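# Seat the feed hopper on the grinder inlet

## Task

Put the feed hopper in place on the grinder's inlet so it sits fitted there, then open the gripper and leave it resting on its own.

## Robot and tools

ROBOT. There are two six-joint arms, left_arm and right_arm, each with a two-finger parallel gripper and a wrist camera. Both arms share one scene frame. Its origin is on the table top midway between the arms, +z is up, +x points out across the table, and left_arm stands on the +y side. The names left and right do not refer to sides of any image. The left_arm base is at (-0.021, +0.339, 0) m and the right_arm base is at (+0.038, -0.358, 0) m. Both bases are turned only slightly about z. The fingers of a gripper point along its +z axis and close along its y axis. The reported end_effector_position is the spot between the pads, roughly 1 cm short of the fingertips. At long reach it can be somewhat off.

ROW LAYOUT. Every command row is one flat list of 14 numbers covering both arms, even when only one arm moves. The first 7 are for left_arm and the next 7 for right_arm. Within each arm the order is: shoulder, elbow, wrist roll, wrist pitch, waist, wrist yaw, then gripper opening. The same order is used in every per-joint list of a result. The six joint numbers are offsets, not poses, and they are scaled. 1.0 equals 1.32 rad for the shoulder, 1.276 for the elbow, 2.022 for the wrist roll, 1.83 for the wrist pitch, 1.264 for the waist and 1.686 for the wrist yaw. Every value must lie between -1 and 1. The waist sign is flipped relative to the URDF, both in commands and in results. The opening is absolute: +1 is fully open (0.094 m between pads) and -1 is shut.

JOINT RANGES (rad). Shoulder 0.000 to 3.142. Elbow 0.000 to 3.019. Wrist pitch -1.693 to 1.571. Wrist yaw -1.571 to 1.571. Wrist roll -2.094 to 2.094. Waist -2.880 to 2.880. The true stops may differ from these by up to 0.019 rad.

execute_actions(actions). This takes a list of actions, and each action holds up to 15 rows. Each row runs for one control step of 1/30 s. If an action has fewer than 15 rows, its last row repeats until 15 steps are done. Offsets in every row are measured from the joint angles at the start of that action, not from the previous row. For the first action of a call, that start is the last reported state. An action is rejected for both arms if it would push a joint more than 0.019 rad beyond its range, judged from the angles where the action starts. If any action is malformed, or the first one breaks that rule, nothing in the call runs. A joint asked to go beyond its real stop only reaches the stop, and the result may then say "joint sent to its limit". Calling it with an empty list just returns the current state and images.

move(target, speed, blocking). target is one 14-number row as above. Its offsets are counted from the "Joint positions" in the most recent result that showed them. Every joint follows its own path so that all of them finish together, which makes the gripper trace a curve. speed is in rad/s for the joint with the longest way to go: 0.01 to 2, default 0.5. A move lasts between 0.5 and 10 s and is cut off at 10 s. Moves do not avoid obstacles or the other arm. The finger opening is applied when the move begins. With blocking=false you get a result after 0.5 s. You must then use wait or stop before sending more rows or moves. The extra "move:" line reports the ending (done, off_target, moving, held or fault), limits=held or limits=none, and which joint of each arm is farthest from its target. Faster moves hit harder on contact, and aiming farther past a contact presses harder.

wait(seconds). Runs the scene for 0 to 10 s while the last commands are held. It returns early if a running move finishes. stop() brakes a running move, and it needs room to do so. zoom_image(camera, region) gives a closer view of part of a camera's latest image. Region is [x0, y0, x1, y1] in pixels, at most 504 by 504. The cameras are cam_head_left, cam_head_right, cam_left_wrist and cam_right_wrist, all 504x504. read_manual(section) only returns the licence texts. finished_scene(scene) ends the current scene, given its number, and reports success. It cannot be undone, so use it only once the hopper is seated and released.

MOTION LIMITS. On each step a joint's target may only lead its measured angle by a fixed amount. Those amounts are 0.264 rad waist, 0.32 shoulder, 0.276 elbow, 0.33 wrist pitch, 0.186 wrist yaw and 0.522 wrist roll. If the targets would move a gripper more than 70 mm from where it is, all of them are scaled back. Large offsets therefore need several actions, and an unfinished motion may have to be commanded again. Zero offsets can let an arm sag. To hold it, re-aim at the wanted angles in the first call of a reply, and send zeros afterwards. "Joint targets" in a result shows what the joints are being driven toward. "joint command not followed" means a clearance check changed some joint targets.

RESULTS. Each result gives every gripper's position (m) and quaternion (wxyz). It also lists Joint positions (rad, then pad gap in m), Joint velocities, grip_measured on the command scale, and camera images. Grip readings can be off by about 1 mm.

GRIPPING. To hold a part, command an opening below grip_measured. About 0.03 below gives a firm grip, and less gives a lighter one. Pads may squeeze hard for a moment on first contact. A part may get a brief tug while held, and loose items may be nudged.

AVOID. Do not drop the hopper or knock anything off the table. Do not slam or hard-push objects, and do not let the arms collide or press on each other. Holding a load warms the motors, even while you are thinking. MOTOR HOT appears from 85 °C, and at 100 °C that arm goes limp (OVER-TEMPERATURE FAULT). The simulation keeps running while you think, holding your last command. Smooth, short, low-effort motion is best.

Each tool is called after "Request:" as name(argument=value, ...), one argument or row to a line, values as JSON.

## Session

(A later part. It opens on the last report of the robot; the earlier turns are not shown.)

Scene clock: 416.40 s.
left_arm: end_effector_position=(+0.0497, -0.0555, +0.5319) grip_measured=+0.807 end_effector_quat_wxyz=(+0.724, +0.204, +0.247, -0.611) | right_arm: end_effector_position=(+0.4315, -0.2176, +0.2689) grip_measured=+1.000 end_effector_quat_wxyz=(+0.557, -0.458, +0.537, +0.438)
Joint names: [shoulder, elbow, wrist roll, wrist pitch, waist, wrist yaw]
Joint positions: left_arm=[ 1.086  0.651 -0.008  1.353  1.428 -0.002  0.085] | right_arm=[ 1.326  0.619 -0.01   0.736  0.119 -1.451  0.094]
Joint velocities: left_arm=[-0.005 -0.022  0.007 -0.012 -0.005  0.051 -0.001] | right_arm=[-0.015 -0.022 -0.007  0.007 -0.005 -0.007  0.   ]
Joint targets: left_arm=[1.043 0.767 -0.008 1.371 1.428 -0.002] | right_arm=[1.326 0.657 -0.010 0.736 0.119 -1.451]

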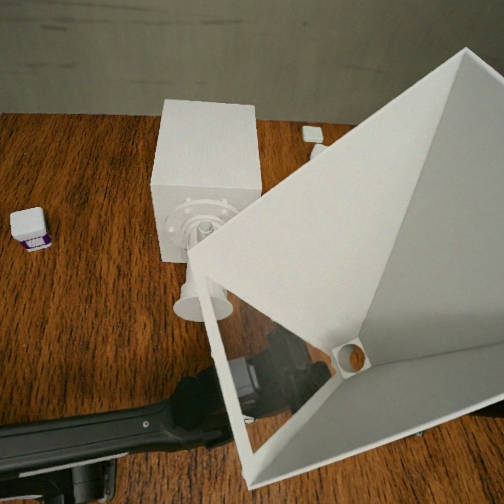

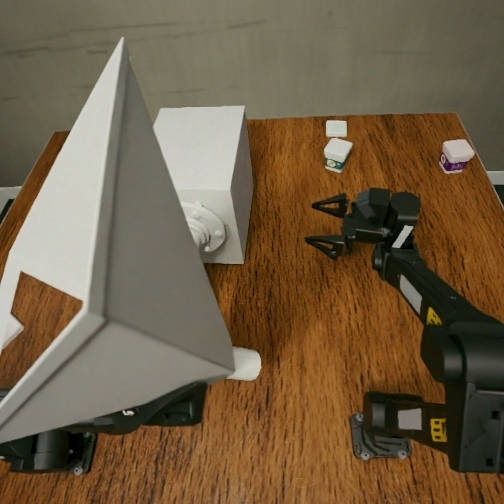

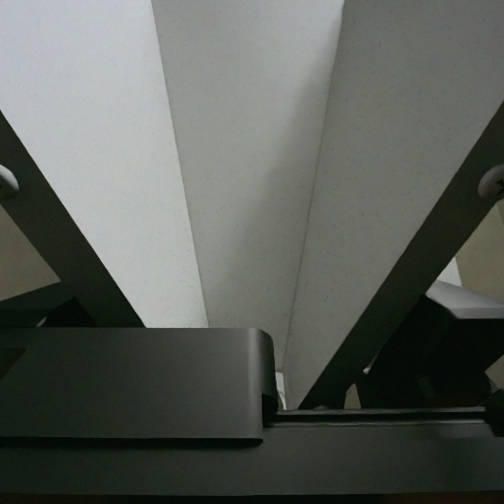

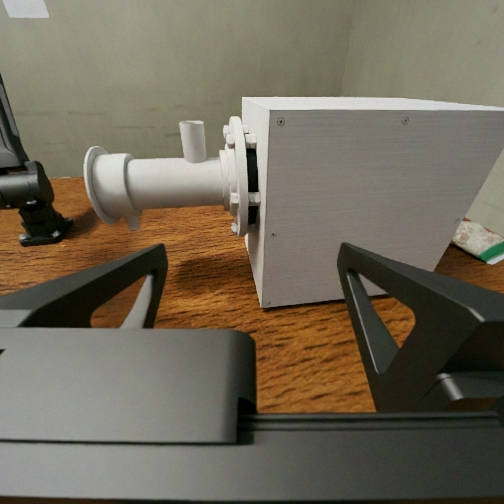

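Swing the waist away from the cameras, then pump more.

Request:
execute_actions(
  actions=[
    [[-0.04,0.055,0,0.015,-0.06,0,0.45,0,0.03,0,0,0,0,1]],
    [[-0.04,0.055,0,0.015,-0.12,0,0.45,0,0.03,0,0,0,0,1]],
    [[-0.04,0.055,0,0.015,-0.12,0,0.45,0,0.03,0,0,0,0,1]],
    [[-0.04,0.055,0,0.015,-0.12,0,0.45,0,0.03,0,0,0,0,1]],
    [[-0.04,0.055,0,0.015,-0.12,0,0.45,0,0.03,0,0,0,0,1]],
    [[-0.04,0.055,0,0.015,-0.12,0,0.45,0,0.03,0,0,0,0,1]],
    [[-0.04,0.055,0,0.015,-0.12,0,0.45,0,0.03,0,0,0,0,1]],
    [[-0.04,0.055,0,0.015,-0.08,0,0.45,0,0.03,0,0,0,0,1]],
    [[-0.09,0.055,0,0,0,0,0.45,0,0.03,0,0,0,0,1]],
    [[0.005,0.16,0,0,0,0,0.45,0,0.03,0,0,0,0,1]],
    [[0.005,0.16,0,0,0,0,0.45,0,0.03,0,0,0,0,1]],
  ],
)

Scene clock: 432.83 s.
left_arm: end_effector_position=(+0.4001, +0.2461, +0.5522) grip_measured=+0.806 end_effector_quat_wxyz=(+0.937, +0.022, +0.328, -0.117) | right_arm: end_effector_position=(+0.4315, -0.2176, +0.2689) grip_measured=+1.000 end_effector_quat_wxyz=(+0.557, -0.458, +0.537, +0.438)
Joint names: [shoulder, elbow, wrist roll, wrist pitch, waist, wrist yaw]
Joint positions: left_arm=[ 1.137  0.753 -0.03   1.286  0.26  -0.02   0.085] | right_arm=[ 1.326  0.619 -0.01   0.736  0.119 -1.451  0.094]
Joint velocities: left_arm=[ 0.005  0.002  0.022 -0.007 -0.005 -0.007 -0.   ] | right_arm=[-0.015 -0.012 -0.037  0.007  0.005 -0.066  0.   ]
Joint targets: left_arm=[1.092 0.861 -0.030 1.303 0.260 -0.020] | right_arm=[1.326 0.657 -0.010 0.736 0.119 -1.451]

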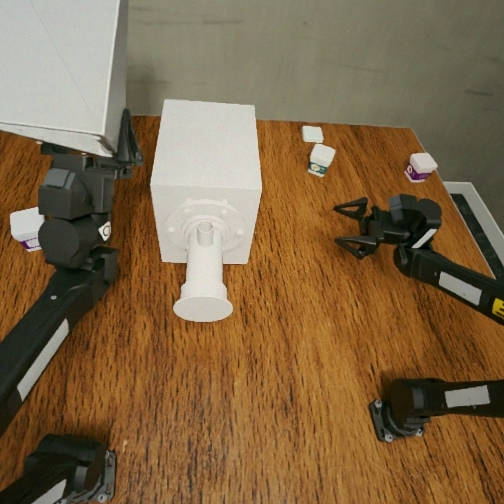

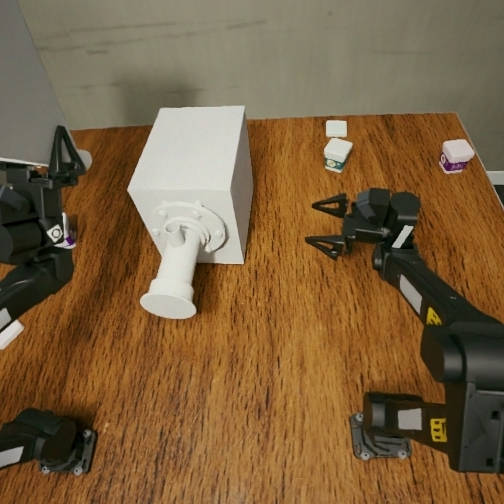

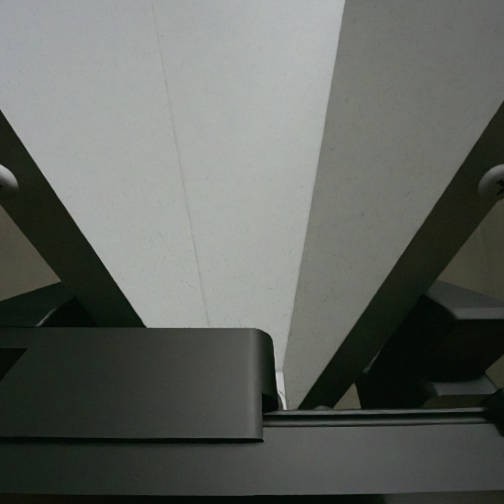

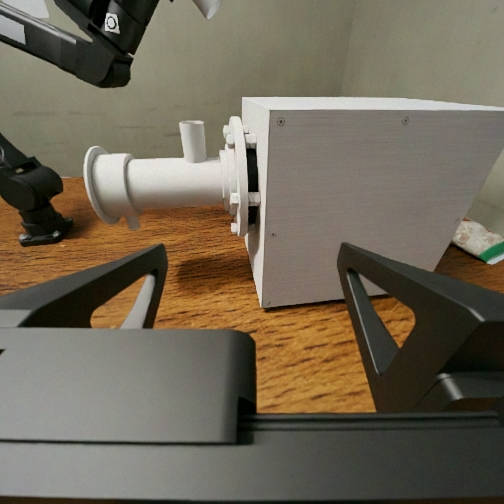

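Request:
execute_actions(
  actions=[
    [[-0.1,0.055,0,0,0,0,0.45,0,0.03,0,0,0,0,1]],
    [[-0.1,0.055,0,-0.02,0,0,0.45,0,0.03,0,0,0,0,1]],
    [[0.01,0.16,0,-0.01,0,0,0.45,0,0.03,0,0,0,0,1]],
    [[0.01,0.16,0,0,0,0,0.45,0,0.03,0,0,0,0,1]],
    [[0.01,0.16,0,0,0,0,0.45,0,0.03,0,0,0,0,1]],
  ],
)

Scene clock: 442.23 s.
left_arm: end_effector_position=(+0.4686, +0.2304, +0.5380) grip_measured=+0.806 end_effector_quat_wxyz=(+0.906, +0.031, +0.408, -0.112) | right_arm: end_effector_position=(+0.4315, -0.2176, +0.2689) grip_measured=+1.000 end_effector_quat_wxyz=(+0.557, -0.458, +0.537, +0.438)
Joint names: [shoulder, elbow, wrist roll, wrist pitch, waist, wrist yaw]
Joint positions: left_arm=[ 1.234  0.87  -0.03   1.092  0.26  -0.02   0.085] | right_arm=[ 1.326  0.619 -0.01   0.736  0.119 -1.451  0.094]
Joint velocities: left_arm=[ 0.112  0.007  0.037 -0.076  0.005 -0.066  0.001] | right_arm=[-0.024 -0.007  0.022 -0.012 -0.005  0.051  0.   ]
Joint targets: left_arm=[1.181 0.961 -0.030 1.117 0.260 -0.020] | right_arm=[1.326 0.657 -0.010 0.736 0.119 -1.451]

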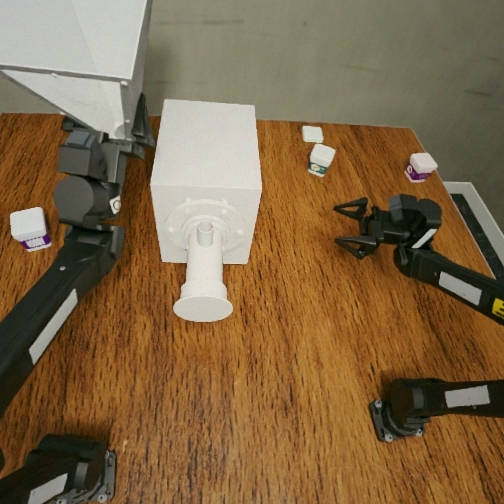

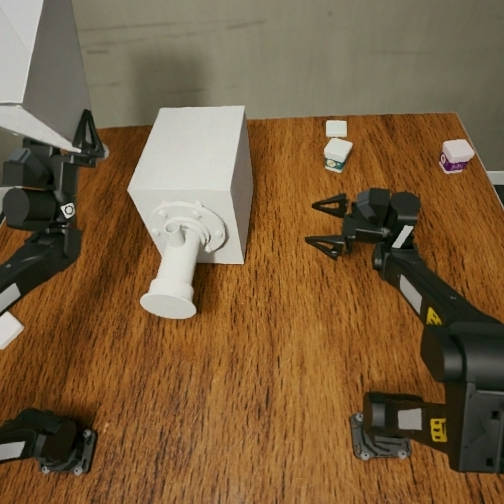

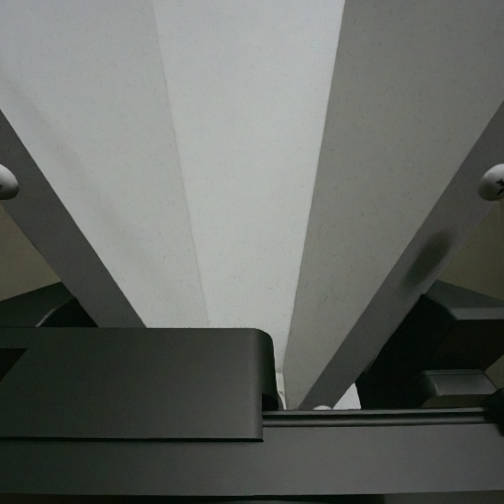

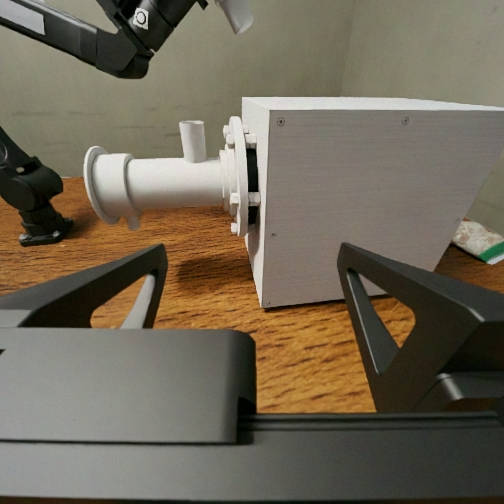

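Request:
execute_actions(
  actions=[
    [[-0.04,0.055,0,0.12,0,0,0.45,0,0.03,0,0,0,0,1]],
    [[-0.1,0.055,0,0.015,0,0,0.45,0,0.03,0,0,0,0,1]],
    [[-0.1,0.055,0,0,0,0,0.45,0,0.03,0,0,0,0,1]],
    [[0.01,0.15,0,0.005,0,0,0.45,0,0.03,0,0,0,0,1]],
    [[0.01,0.15,0,0.005,0,0,0.45,0,0.03,0,0,0,0,1]],
    [[-0.08,0.055,0,-0.02,0,0,0.45,0,0.03,0,0,0,0,1]],
  ],
)

Scene clock: 451.00 s.
left_arm: end_effector_position=(+0.5118, +0.2205, +0.5265) grip_measured=+0.806 end_effector_quat_wxyz=(+0.900, +0.032, +0.420, -0.111) | right_arm: end_effector_position=(+0.4315, -0.2176, +0.2689) grip_measured=+1.000 end_effector_quat_wxyz=(+0.557, -0.458, +0.537, +0.438)
Joint names: [shoulder, elbow, wrist roll, wrist pitch, waist, wrist yaw]
Joint positions: left_arm=[ 1.35   0.955 -0.03   1.097  0.26  -0.02   0.085] | right_arm=[ 1.326  0.619 -0.01   0.736  0.119 -1.451  0.094]
Joint velocities: left_arm=[-0.005 -0.007 -0.007 -0.002  0.005  0.007 -0.001] | right_arm=[-0.005  0.022 -0.007  0.012  0.015 -0.037  0.   ]
Joint targets: left_arm=[1.274 1.007 -0.030 1.123 0.260 -0.020] | right_arm=[1.326 0.657 -0.010 0.736 0.119 -1.451]

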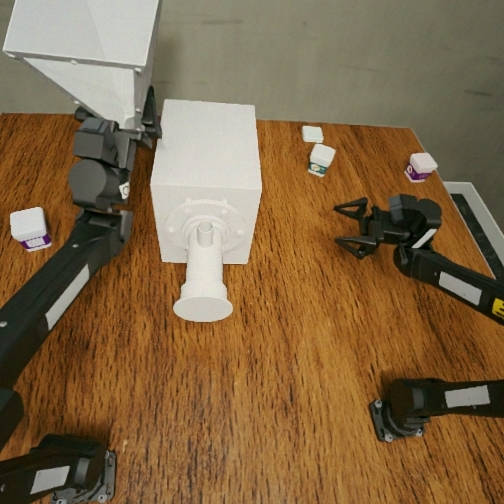

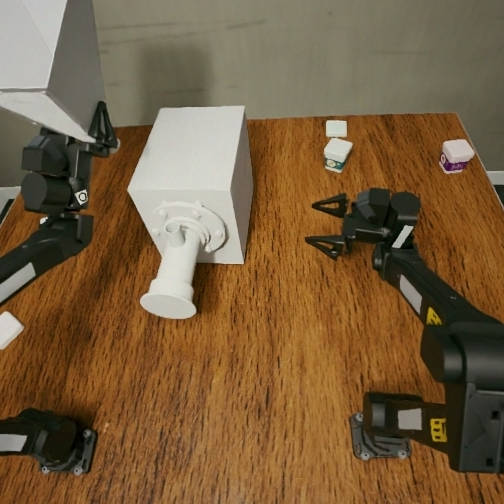

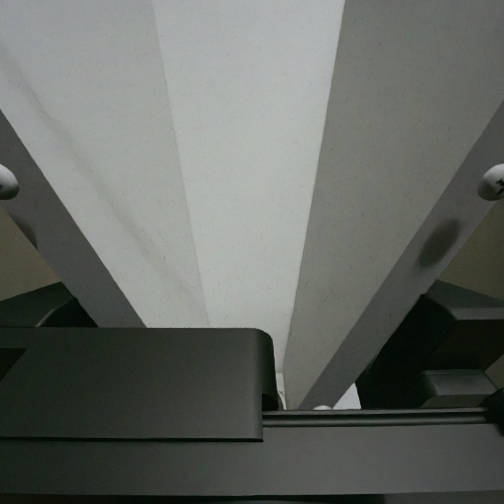

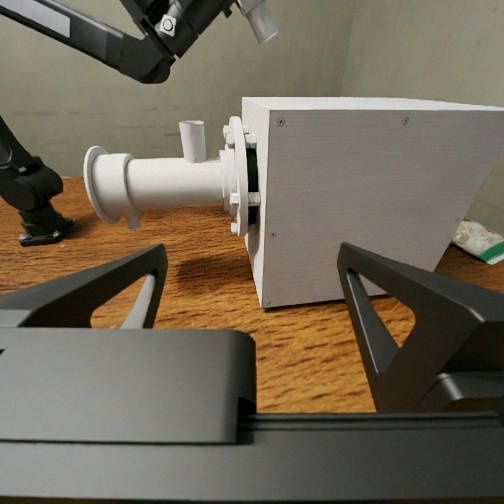

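Now yaw gently, then retract shoulder.

Request:
execute_actions(
  actions=[
    [[-0.045,0.05,0,0.03,0,0.05,0.45,0,0.03,0,0,0,0,1]],
    [[-0.045,0.05,-0.02,0.03,0,0.05,0.45,0,0.03,0,0,0,0,1]],
    [[-0.045,0.05,-0.02,0.03,0,0.05,0.45,0,0.03,0,0,0,0,1]],
    [[-0.05,0.05,-0.02,0.02,0,0.05,0.45,0,0.03,0,0,0,0,1]],
    [[-0.06,0.05,-0.02,0.02,0,0.05,0.45,0,0.03,0,0,0,0,1]],
    [[-0.07,0.05,-0.02,0.01,0,0.05,0.45,0,0.03,0,0,0,0,1]],
    [[-0.08,0.055,-0.02,0.01,0,0.04,0.45,0,0.03,0,0,0,0,1]],
    [[-0.08,0.055,0,0,0,0.04,0.45,0,0.03,0,0,0,0,1]],
  ],
)

Scene clock: 467.90 s.
left_arm: end_effector_position=(+0.4506, +0.1085, +0.4924) grip_measured=+0.806 end_effector_quat_wxyz=(+0.796, +0.359, +0.384, -0.301) | right_arm: end_effector_position=(+0.4315, -0.2176, +0.2689) grip_measured=+1.000 end_effector_quat_wxyz=(+0.557, -0.458, +0.537, +0.438)
Joint names: [shoulder, elbow, wrist roll, wrist pitch, waist, wrist yaw]
Joint positions: left_arm=[ 1.343  0.953 -0.112  1.058  0.26   0.766  0.085] | right_arm=[ 1.326  0.619 -0.01   0.736  0.119 -1.451  0.094]
Joint velocities: left_arm=[-0.005 -0.027  0.022  0.002  0.005  0.007  0.   ] | right_arm=[ 0.005  0.007  0.066 -0.012  0.024  0.066  0.   ]
Joint targets: left_arm=[1.263 1.010 -0.126 1.077 0.261 0.740] | right_arm=[1.326 0.657 -0.010 0.736 0.119 -1.451]

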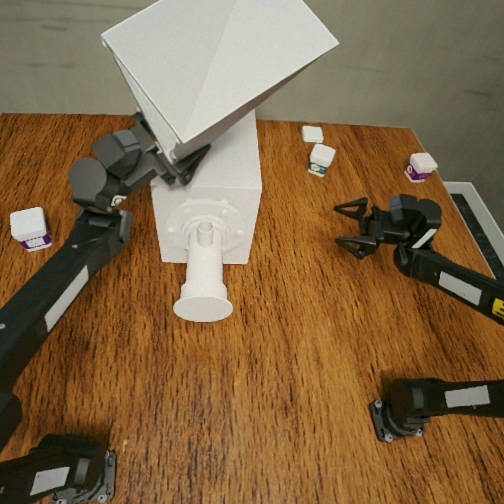

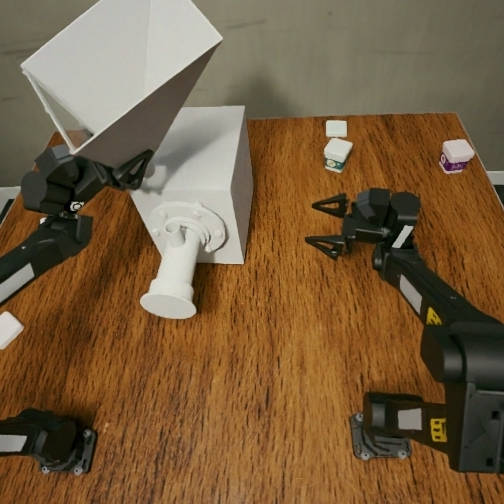

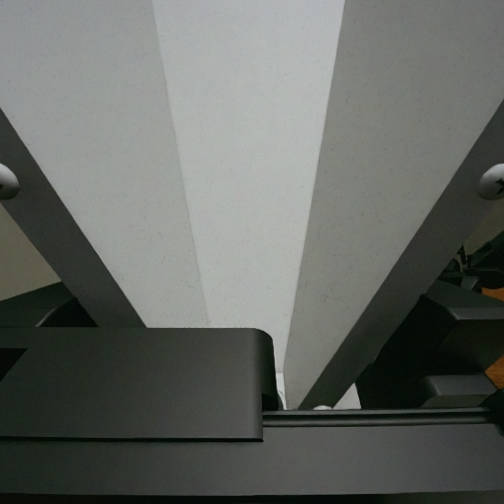

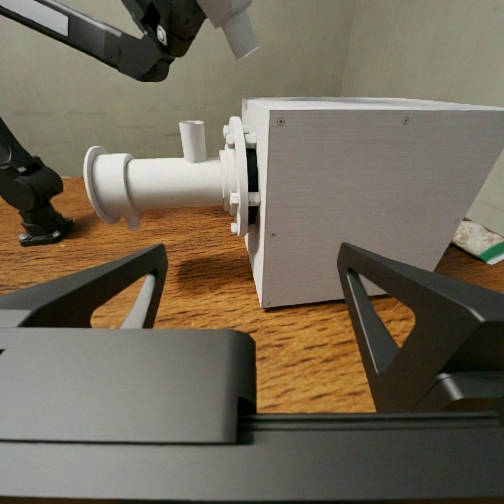

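Request:
execute_actions(
  actions=[
    [[-0.045,0.055,-0.06,0.015,0,0.04,0.45,0,0.03,0,0,0,0,1]],
    [[-0.045,0.055,-0.06,0.015,0.02,0.04,0.45,0,0.03,0,0,0,0,1]],
    [[-0.045,0.055,-0.06,0.01,0.02,0.035,0.45,0,0.03,0,0,0,0,1]],
    [[-0.045,0.055,-0.06,0.01,0.02,0.035,0.45,0,0.03,0,0,0,0,1]],
    [[-0.045,0.055,-0.06,0.01,0,0.03,0.45,0,0.03,0,0,0,0,1]],
  ],
)

Scene clock: 482.43 s.
left_arm: end_effector_position=(+0.3684, +0.0463, +0.4518) grip_measured=+0.807 end_effector_quat_wxyz=(+0.560, +0.466, +0.422, -0.540) | right_arm: end_effector_position=(+0.4315, -0.2176, +0.2689) grip_measured=+1.000 end_effector_quat_wxyz=(+0.557, -0.458, +0.537, +0.438)
Joint names: [shoulder, elbow, wrist roll, wrist pitch, waist, wrist yaw]
Joint positions: left_arm=[ 1.342  0.953 -0.571  1.057  0.341  1.225  0.085] | right_arm=[ 1.326  0.619 -0.01   0.736  0.119 -1.451  0.094]
Joint velocities: left_arm=[-0.005 -0.007 -0.051  0.012 -0.015 -0.007  0.001] | right_arm=[ 0.015  0.017 -0.022 -0.007  0.015 -0.037  0.   ]
Joint targets: left_arm=[1.283 1.024 -0.590 1.075 0.340 1.192] | right_arm=[1.326 0.657 -0.010 0.736 0.119 -1.451]

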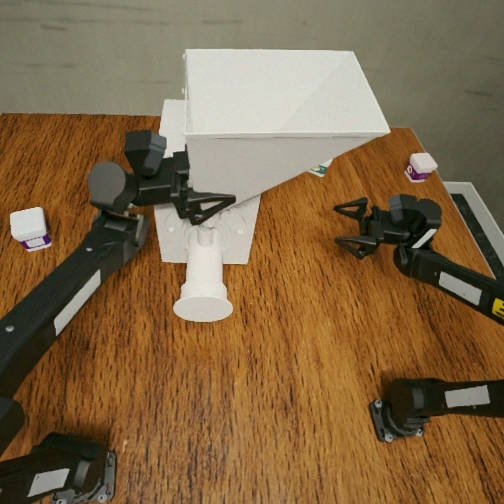

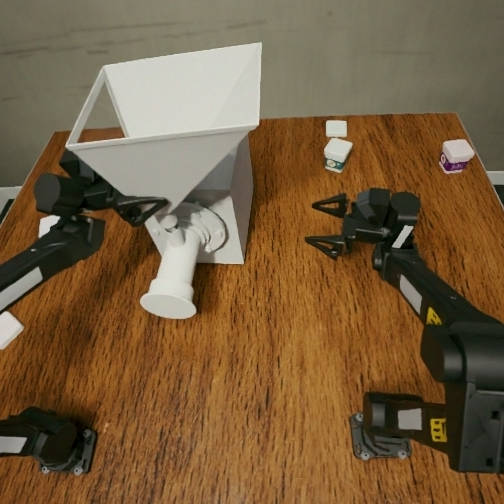

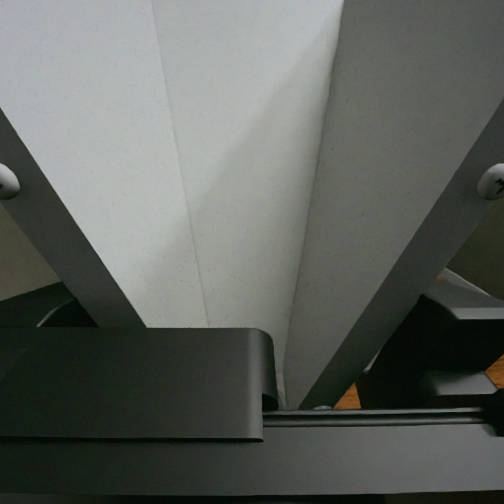

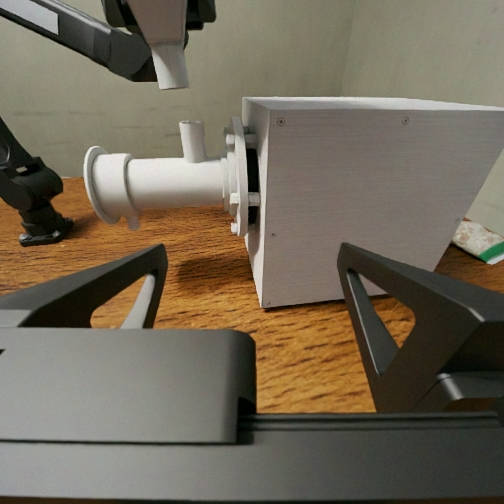

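Request:
execute_actions(
  actions=[
    [[-0.015,0.055,-0.009,0.01,0,-0.02,0.45,0,0.03,0,0,0,0,1]],
    [[-0.015,0.055,-0.009,0.01,0,-0.02,0.45,0,0.03,0,0,0,0,1]],
  ],
)

Request:
zoom_image(
  camera="cam_head_left",
  region=[150,170,270,290],
)

Request:
zoom_image(
  camera="cam_head_right",
  region=[120,170,220,270],
)

Scene clock: 491.30 s.
left_arm: end_effector_position=(+0.3910, +0.0394, +0.4178) grip_measured=+0.807 end_effector_quat_wxyz=(+0.534, +0.446, +0.453, -0.557) | right_arm: end_effector_position=(+0.4315, -0.2176, +0.2689) grip_measured=+1.000 end_effector_quat_wxyz=(+0.557, -0.458, +0.537, +0.438)
Joint names: [shoulder, elbow, wrist roll, wrist pitch, waist, wrist yaw]
Joint positions: left_arm=[ 1.418  0.953 -0.592  1.057  0.341  1.222  0.085] | right_arm=[ 1.326  0.619 -0.01   0.736  0.119 -1.451  0.094]
Joint velocities: left_arm=[ 0.005  0.007 -0.022 -0.002  0.005  0.095 -0.001] | right_arm=[-0.015  0.007  0.051 -0.007 -0.005  0.066  0.   ]
Joint targets: left_arm=[1.359 1.024 -0.598 1.075 0.341 1.191] | right_arm=[1.326 0.657 -0.010 0.736 0.119 -1.451]

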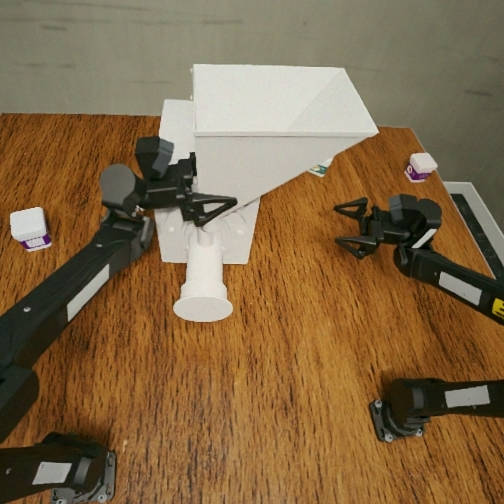

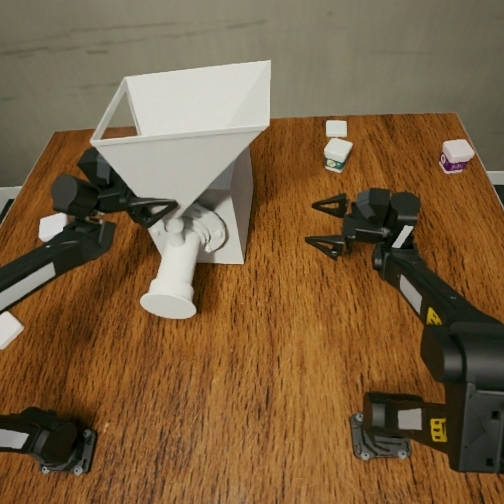

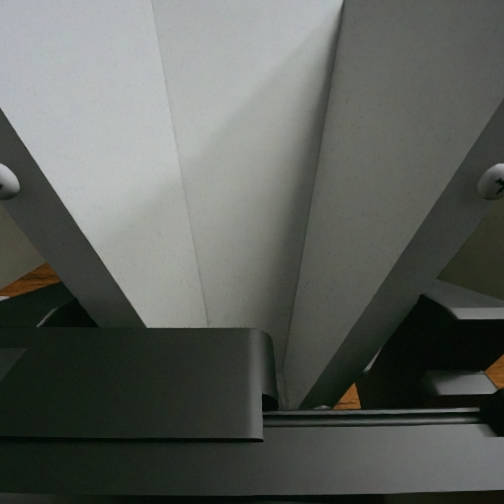

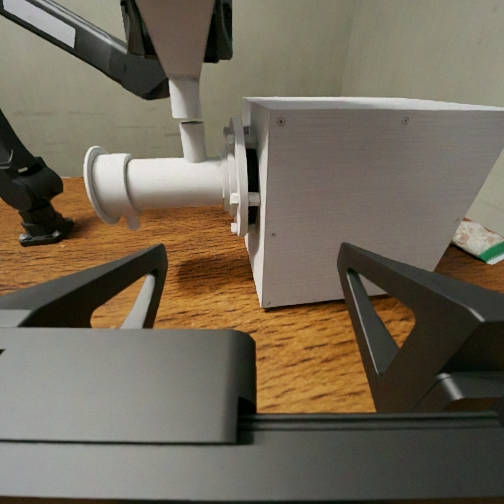

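Region (150, 170, 270, 290) of cam_head_left's 504x504 image, scaled by 4.200, with more detail than that image has.

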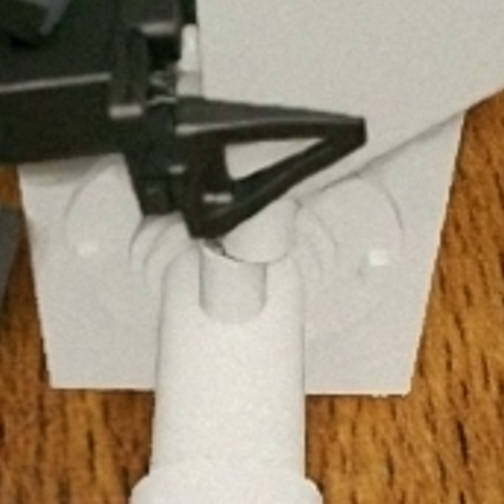

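Region (120, 170, 220, 270) of cam_head_right's 504x504 image, scaled by 5.040, with more detail than that image has.

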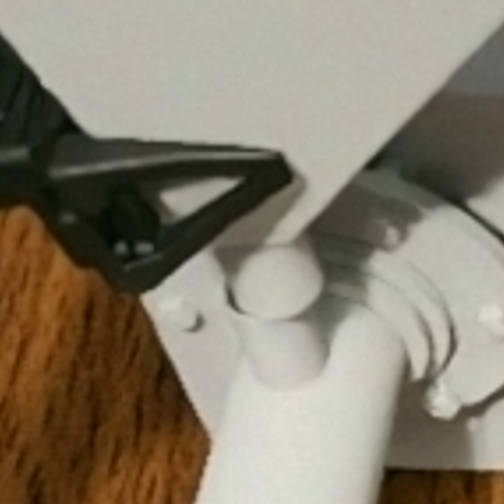

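Request:
execute_actions(
  actions=[
    [[-0.072,0.055,0.02,0.01,-0.015,0,0.45,0,0.03,0,0,0,0,1]],
    [[-0.05,0.055,0,0.01,0,0.002,0.45,0,0.03,0,0,0,0,1]],
  ],
)

Request:
zoom_image(
  camera="cam_head_left",
  region=[150,170,270,290],
)

Request:
zoom_image(
  camera="cam_right_wrist",
  region=[130,50,250,170],
)

Scene clock: 502.07 s.
left_arm: end_effector_position=(+0.3788, +0.0435, +0.4199) grip_measured=+0.807 end_effector_quat_wxyz=(+0.527, +0.478, +0.438, -0.549) | right_arm: end_effector_position=(+0.4315, -0.2176, +0.2689) grip_measured=+1.000 end_effector_quat_wxyz=(+0.557, -0.458, +0.537, +0.438)
Joint names: [shoulder, elbow, wrist roll, wrist pitch, waist, wrist yaw]
Joint positions: left_arm=[ 1.4    0.953 -0.567  1.056  0.333  1.289  0.085] | right_arm=[ 1.326  0.619 -0.01   0.736  0.119 -1.451  0.094]
Joint velocities: left_arm=[-0.005  0.002 -0.007  0.012  0.005  0.095  0.001] | right_arm=[ 0.005 -0.002 -0.037 -0.012  0.005 -0.007  0.   ]
Joint targets: left_arm=[1.334 1.024 -0.566 1.075 0.333 1.257] | right_arm=[1.326 0.657 -0.010 0.736 0.119 -1.451]

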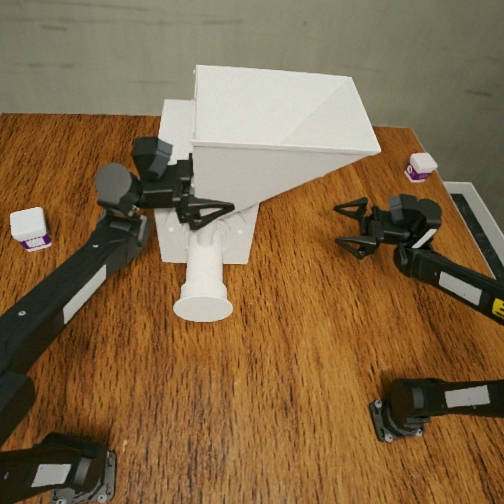

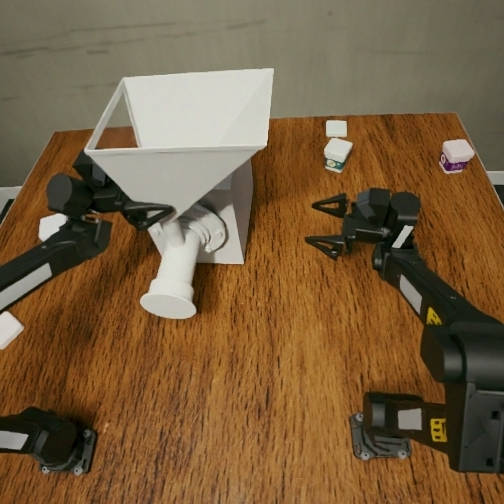

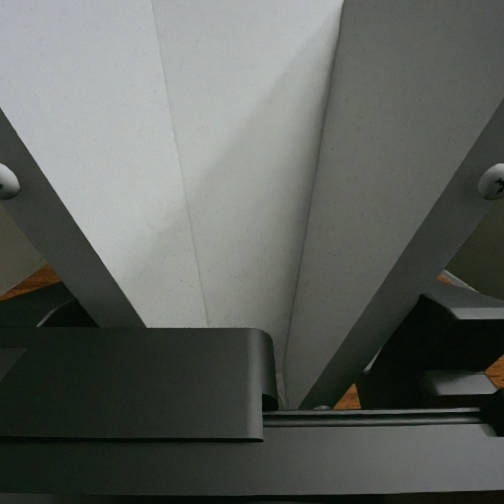

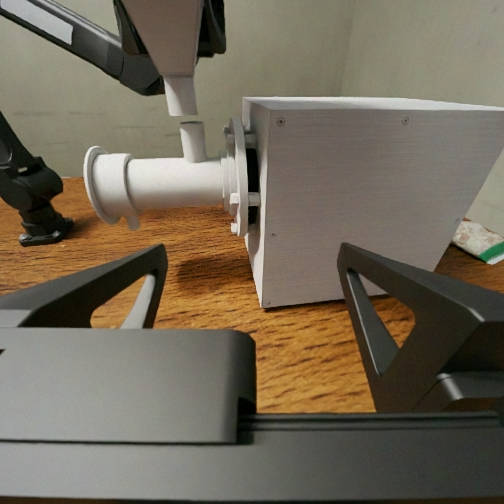

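Region (150, 170, 270, 290) of cam_head_left's 504x504 image, scaled by 4.200, with more detail than that image has.

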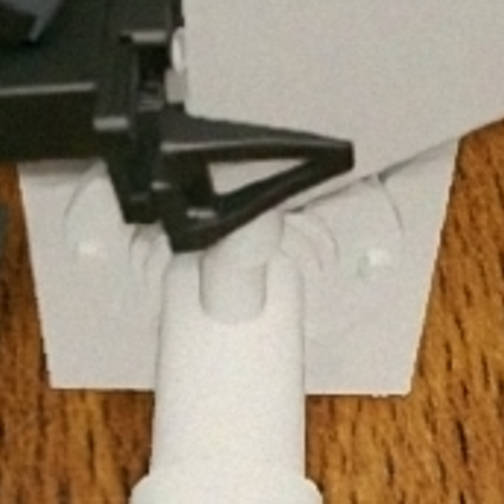

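Region (130, 50, 250, 170) of cam_right_wrist's 504x504 image, scaled by 4.200, with more detail than that image has.

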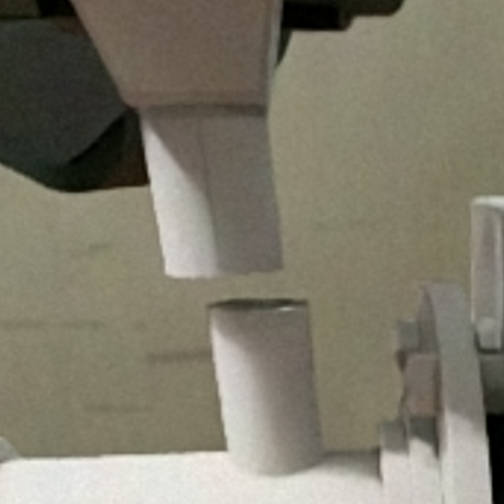

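Request:
execute_actions(
  actions=[
    [[-0.031,0.055,0.014,0.01,-0.019,-0.019,0.45,0,0.03,0,0,0,0,1]],
  ],
)

Request:
zoom_image(
  camera="cam_head_left",
  region=[170,200,240,270],
)

Request:
zoom_image(
  camera="cam_right_wrist",
  region=[130,50,250,170],
)

Scene clock: 510.53 s.
left_arm: end_effector_position=(+0.3857, +0.0498, +0.4169) grip_measured=+0.807 end_effector_quat_wxyz=(+0.535, +0.477, +0.440, -0.541) | right_arm: end_effector_position=(+0.4315, -0.2176, +0.2689) grip_measured=+1.000 end_effector_quat_wxyz=(+0.557, -0.458, +0.537, +0.438)
Joint names: [shoulder, elbow, wrist roll, wrist pitch, waist, wrist yaw]
Joint positions: left_arm=[ 1.407  0.953 -0.55   1.056  0.316  1.289  0.085] | right_arm=[ 1.326  0.619 -0.01   0.736  0.119 -1.451  0.094]
Joint velocities: left_arm=[-0.005 -0.002 -0.022  0.012  0.005 -0.066  0.   ] | right_arm=[-0.015  0.002  0.007  0.007  0.015 -0.037  0.   ]
Joint targets: left_arm=[1.359 1.024 -0.538 1.075 0.309 1.257] | right_arm=[1.326 0.657 -0.010 0.736 0.119 -1.451]

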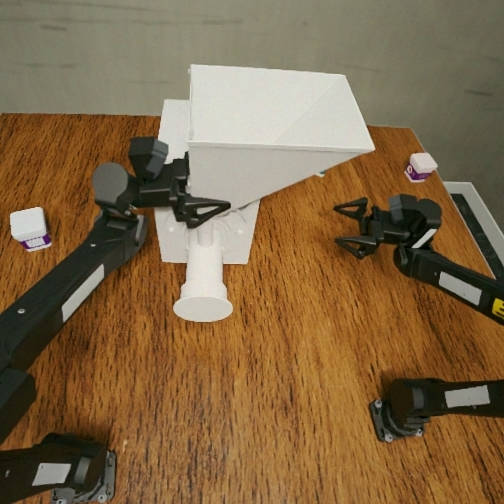

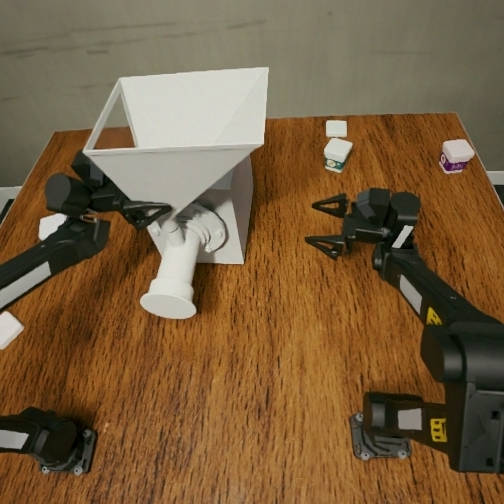

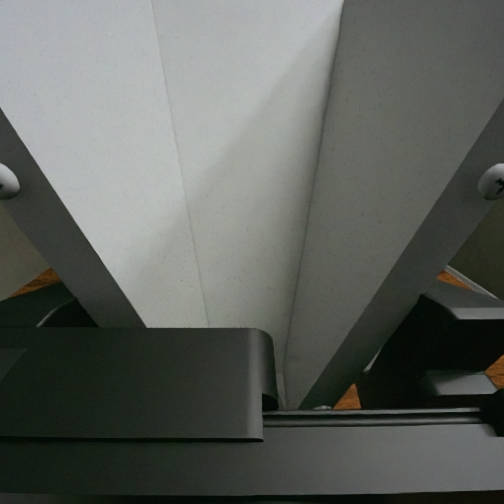

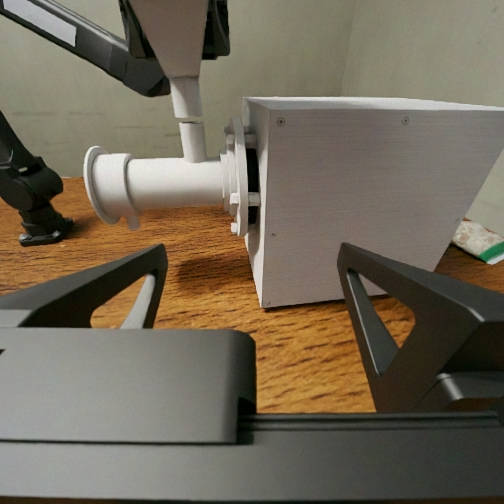

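Region (170, 200, 240, 270) of cam_head_left's 504x504 image, scaled by 7.200, with more detail than that image has.

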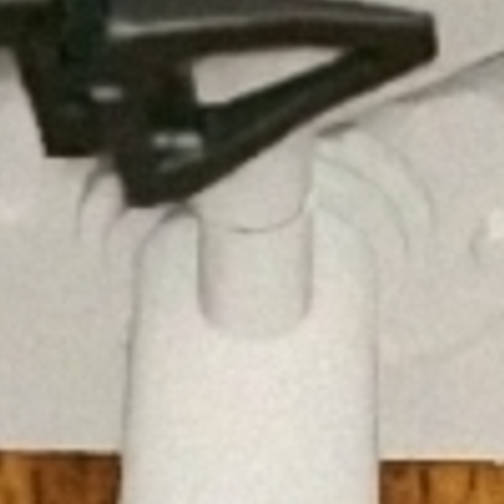

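Region (130, 50, 250, 170) of cam_right_wrist's 504x504 image, scaled by 4.200, with more detail than that image has.

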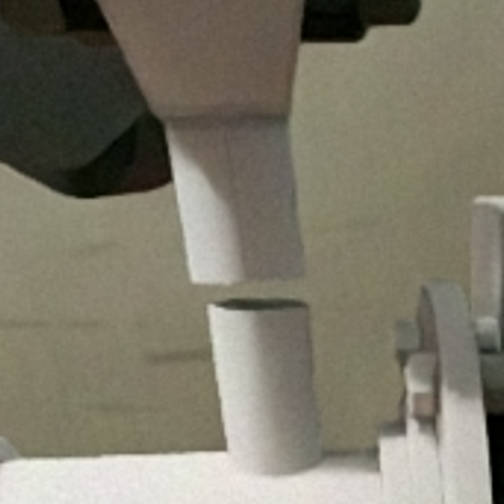

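Shoulder descent should align it.

Request:
execute_actions(
  actions=[
    [[-0.027,0.055,0,0.01,0,-0.019,0.45,0,0.03,0,0,0,0,1]],
    [[-0.032,0.03,0,0.02,0,-0.019,0.45,0,0.03,0,0,0,0,1]],
  ],
)

Request:
zoom_image(
  camera="cam_head_left",
  region=[170,200,240,270],
)

Request:
zoom_image(
  camera="cam_right_wrist",
  region=[130,50,250,170],
)

Scene clock: 518.97 s.
left_arm: end_effector_position=(+0.3908, +0.0484, +0.4089) grip_measured=+0.807 end_effector_quat_wxyz=(+0.530, +0.473, +0.446, -0.544) | right_arm: end_effector_position=(+0.4315, -0.2176, +0.2689) grip_measured=+1.000 end_effector_quat_wxyz=(+0.557, -0.458, +0.537, +0.438)
Joint names: [shoulder, elbow, wrist roll, wrist pitch, waist, wrist yaw]
Joint positions: left_arm=[ 1.425  0.953 -0.549  1.056  0.316  1.287  0.085] | right_arm=[ 1.326  0.619 -0.01   0.736  0.119 -1.451  0.094]
Joint velocities: left_arm=[-0.024 -0.017 -0.037  0.002  0.015 -0.007  0.   ] | right_arm=[ 0.005  0.007 -0.081 -0.007  0.005 -0.081  0.   ]
Joint targets: left_arm=[1.379 0.992 -0.548 1.093 0.316 1.257] | right_arm=[1.326 0.657 -0.010 0.736 0.119 -1.451]

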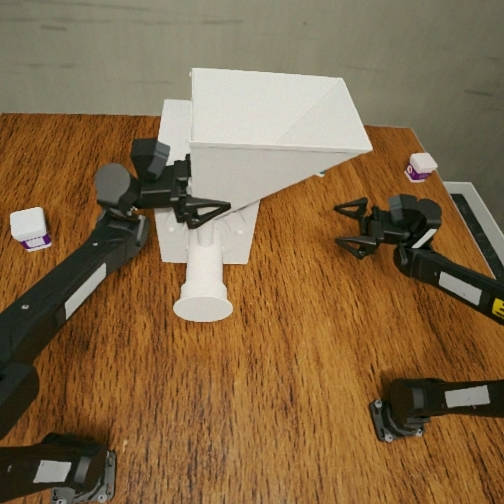

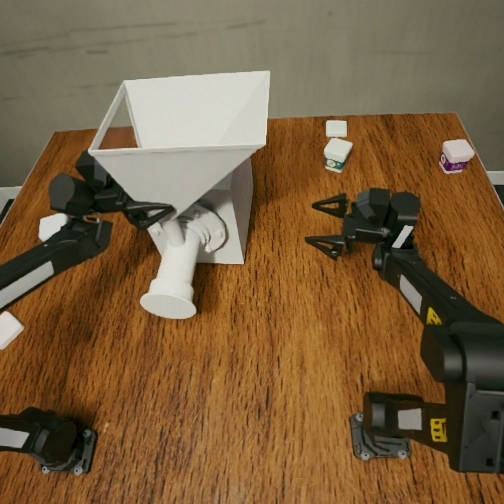

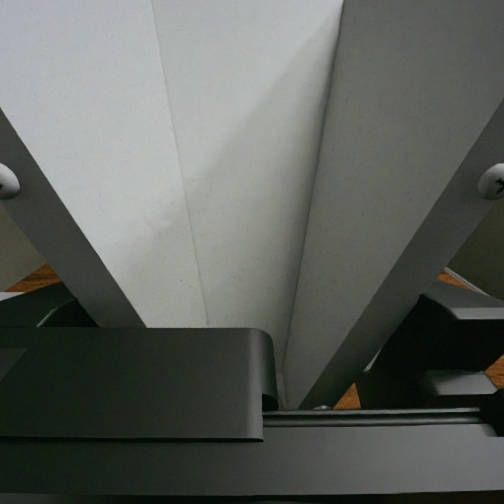

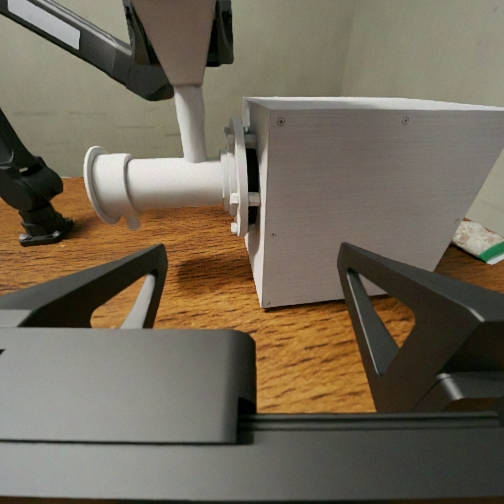

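Region (170, 200, 240, 270) of cam_head_left's 504x504 image, scaled by 7.200, with more detail than that image has.

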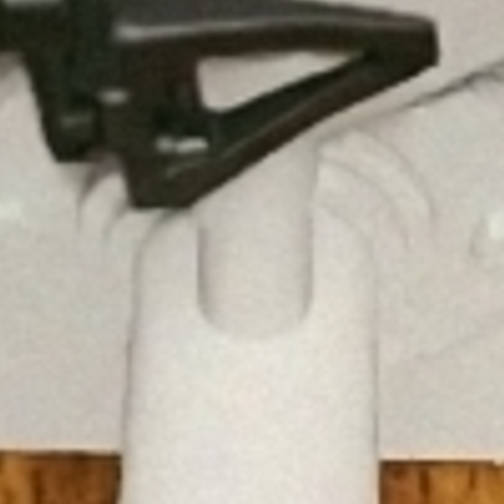

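Region (130, 50, 250, 170) of cam_right_wrist's 504x504 image, scaled by 4.200, with more detail than that image has.

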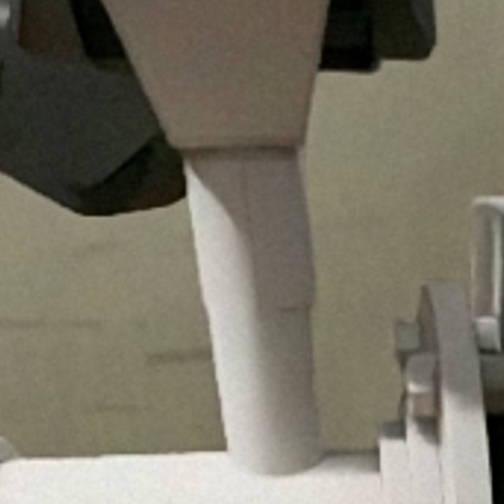

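Request:
execute_actions(
  actions=[
    [[-0.028,0.015,0,0.035,0,-0.019,0.45,0,0.03,0,0,0,0,1]],
    [[-0.024,0.012,0,0.037,0,-0.019,0.45,0,0.03,0,0,0,0,1]],
    [[-0.022,0.012,0,0.037,0,-0.019,0.45,0,0.03,0,0,0,0,1]],
  ],
)

Request:
zoom_image(
  camera="cam_right_wrist",
  region=[130,50,250,170],
)

Scene clock: 525.67 s.
left_arm: end_effector_position=(+0.3855, +0.0511, +0.4091) grip_measured=+0.807 end_effector_quat_wxyz=(+0.550, +0.477, +0.429, -0.535) | right_arm: end_effector_position=(+0.4315, -0.2176, +0.2689) grip_measured=+1.000 end_effector_quat_wxyz=(+0.557, -0.458, +0.537, +0.438)
Joint names: [shoulder, elbow, wrist roll, wrist pitch, waist, wrist yaw]
Joint positions: left_arm=[ 1.425  0.932 -0.557  1.138  0.315  1.273  0.085] | right_arm=[ 1.326  0.619 -0.01   0.736  0.119 -1.451  0.094]
Joint velocities: left_arm=[-0.015  0.012 -0.022  0.002  0.005 -0.066  0.001] | right_arm=[-0.015  0.002 -0.007  0.002  0.015  0.022  0.   ]
Joint targets: left_arm=[1.396 0.955 -0.554 1.175 0.315 1.245] | right_arm=[1.326 0.657 -0.010 0.736 0.119 -1.451]

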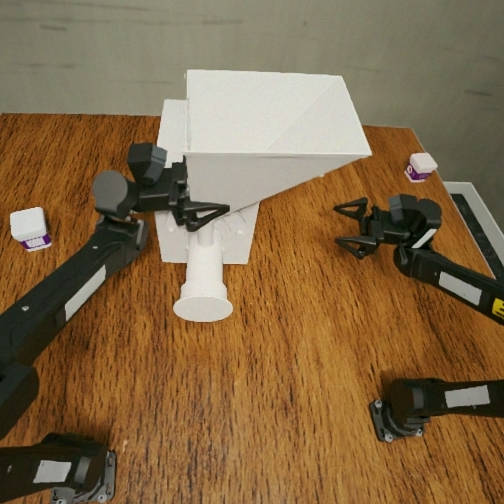

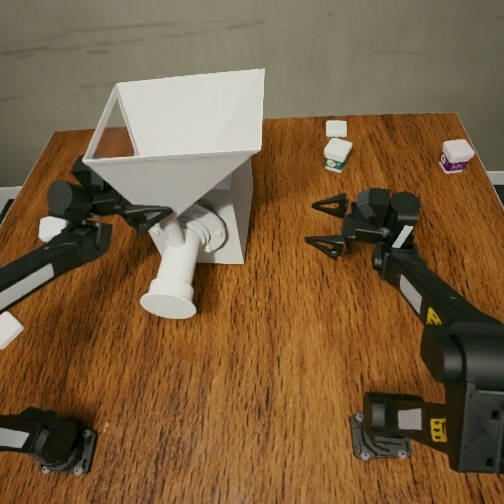

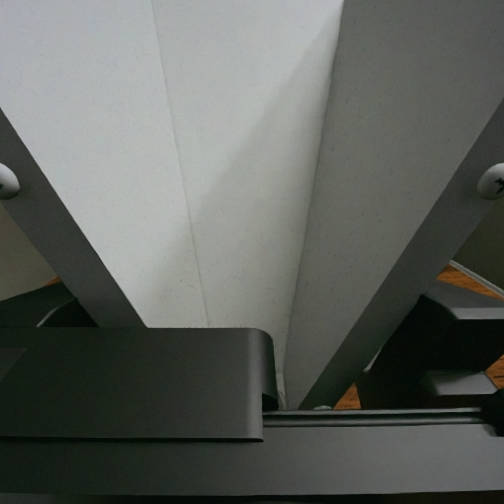

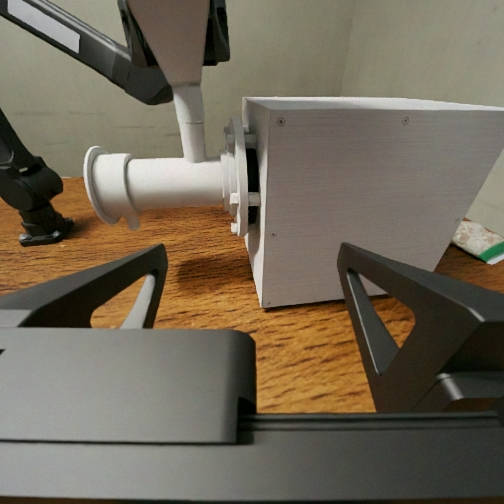

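Region (130, 50, 250, 170) of cam_right_wrist's 504x504 image, scaled by 4.200, with more detail than that image has.

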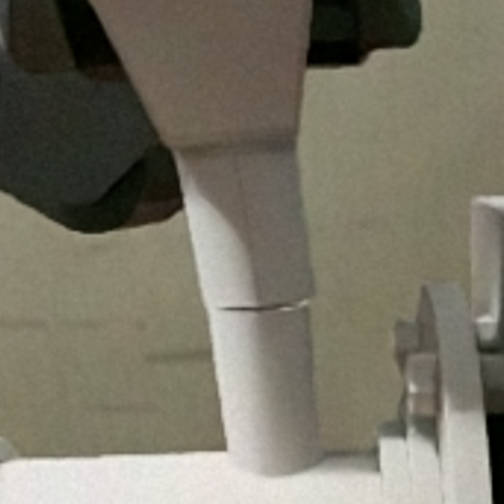

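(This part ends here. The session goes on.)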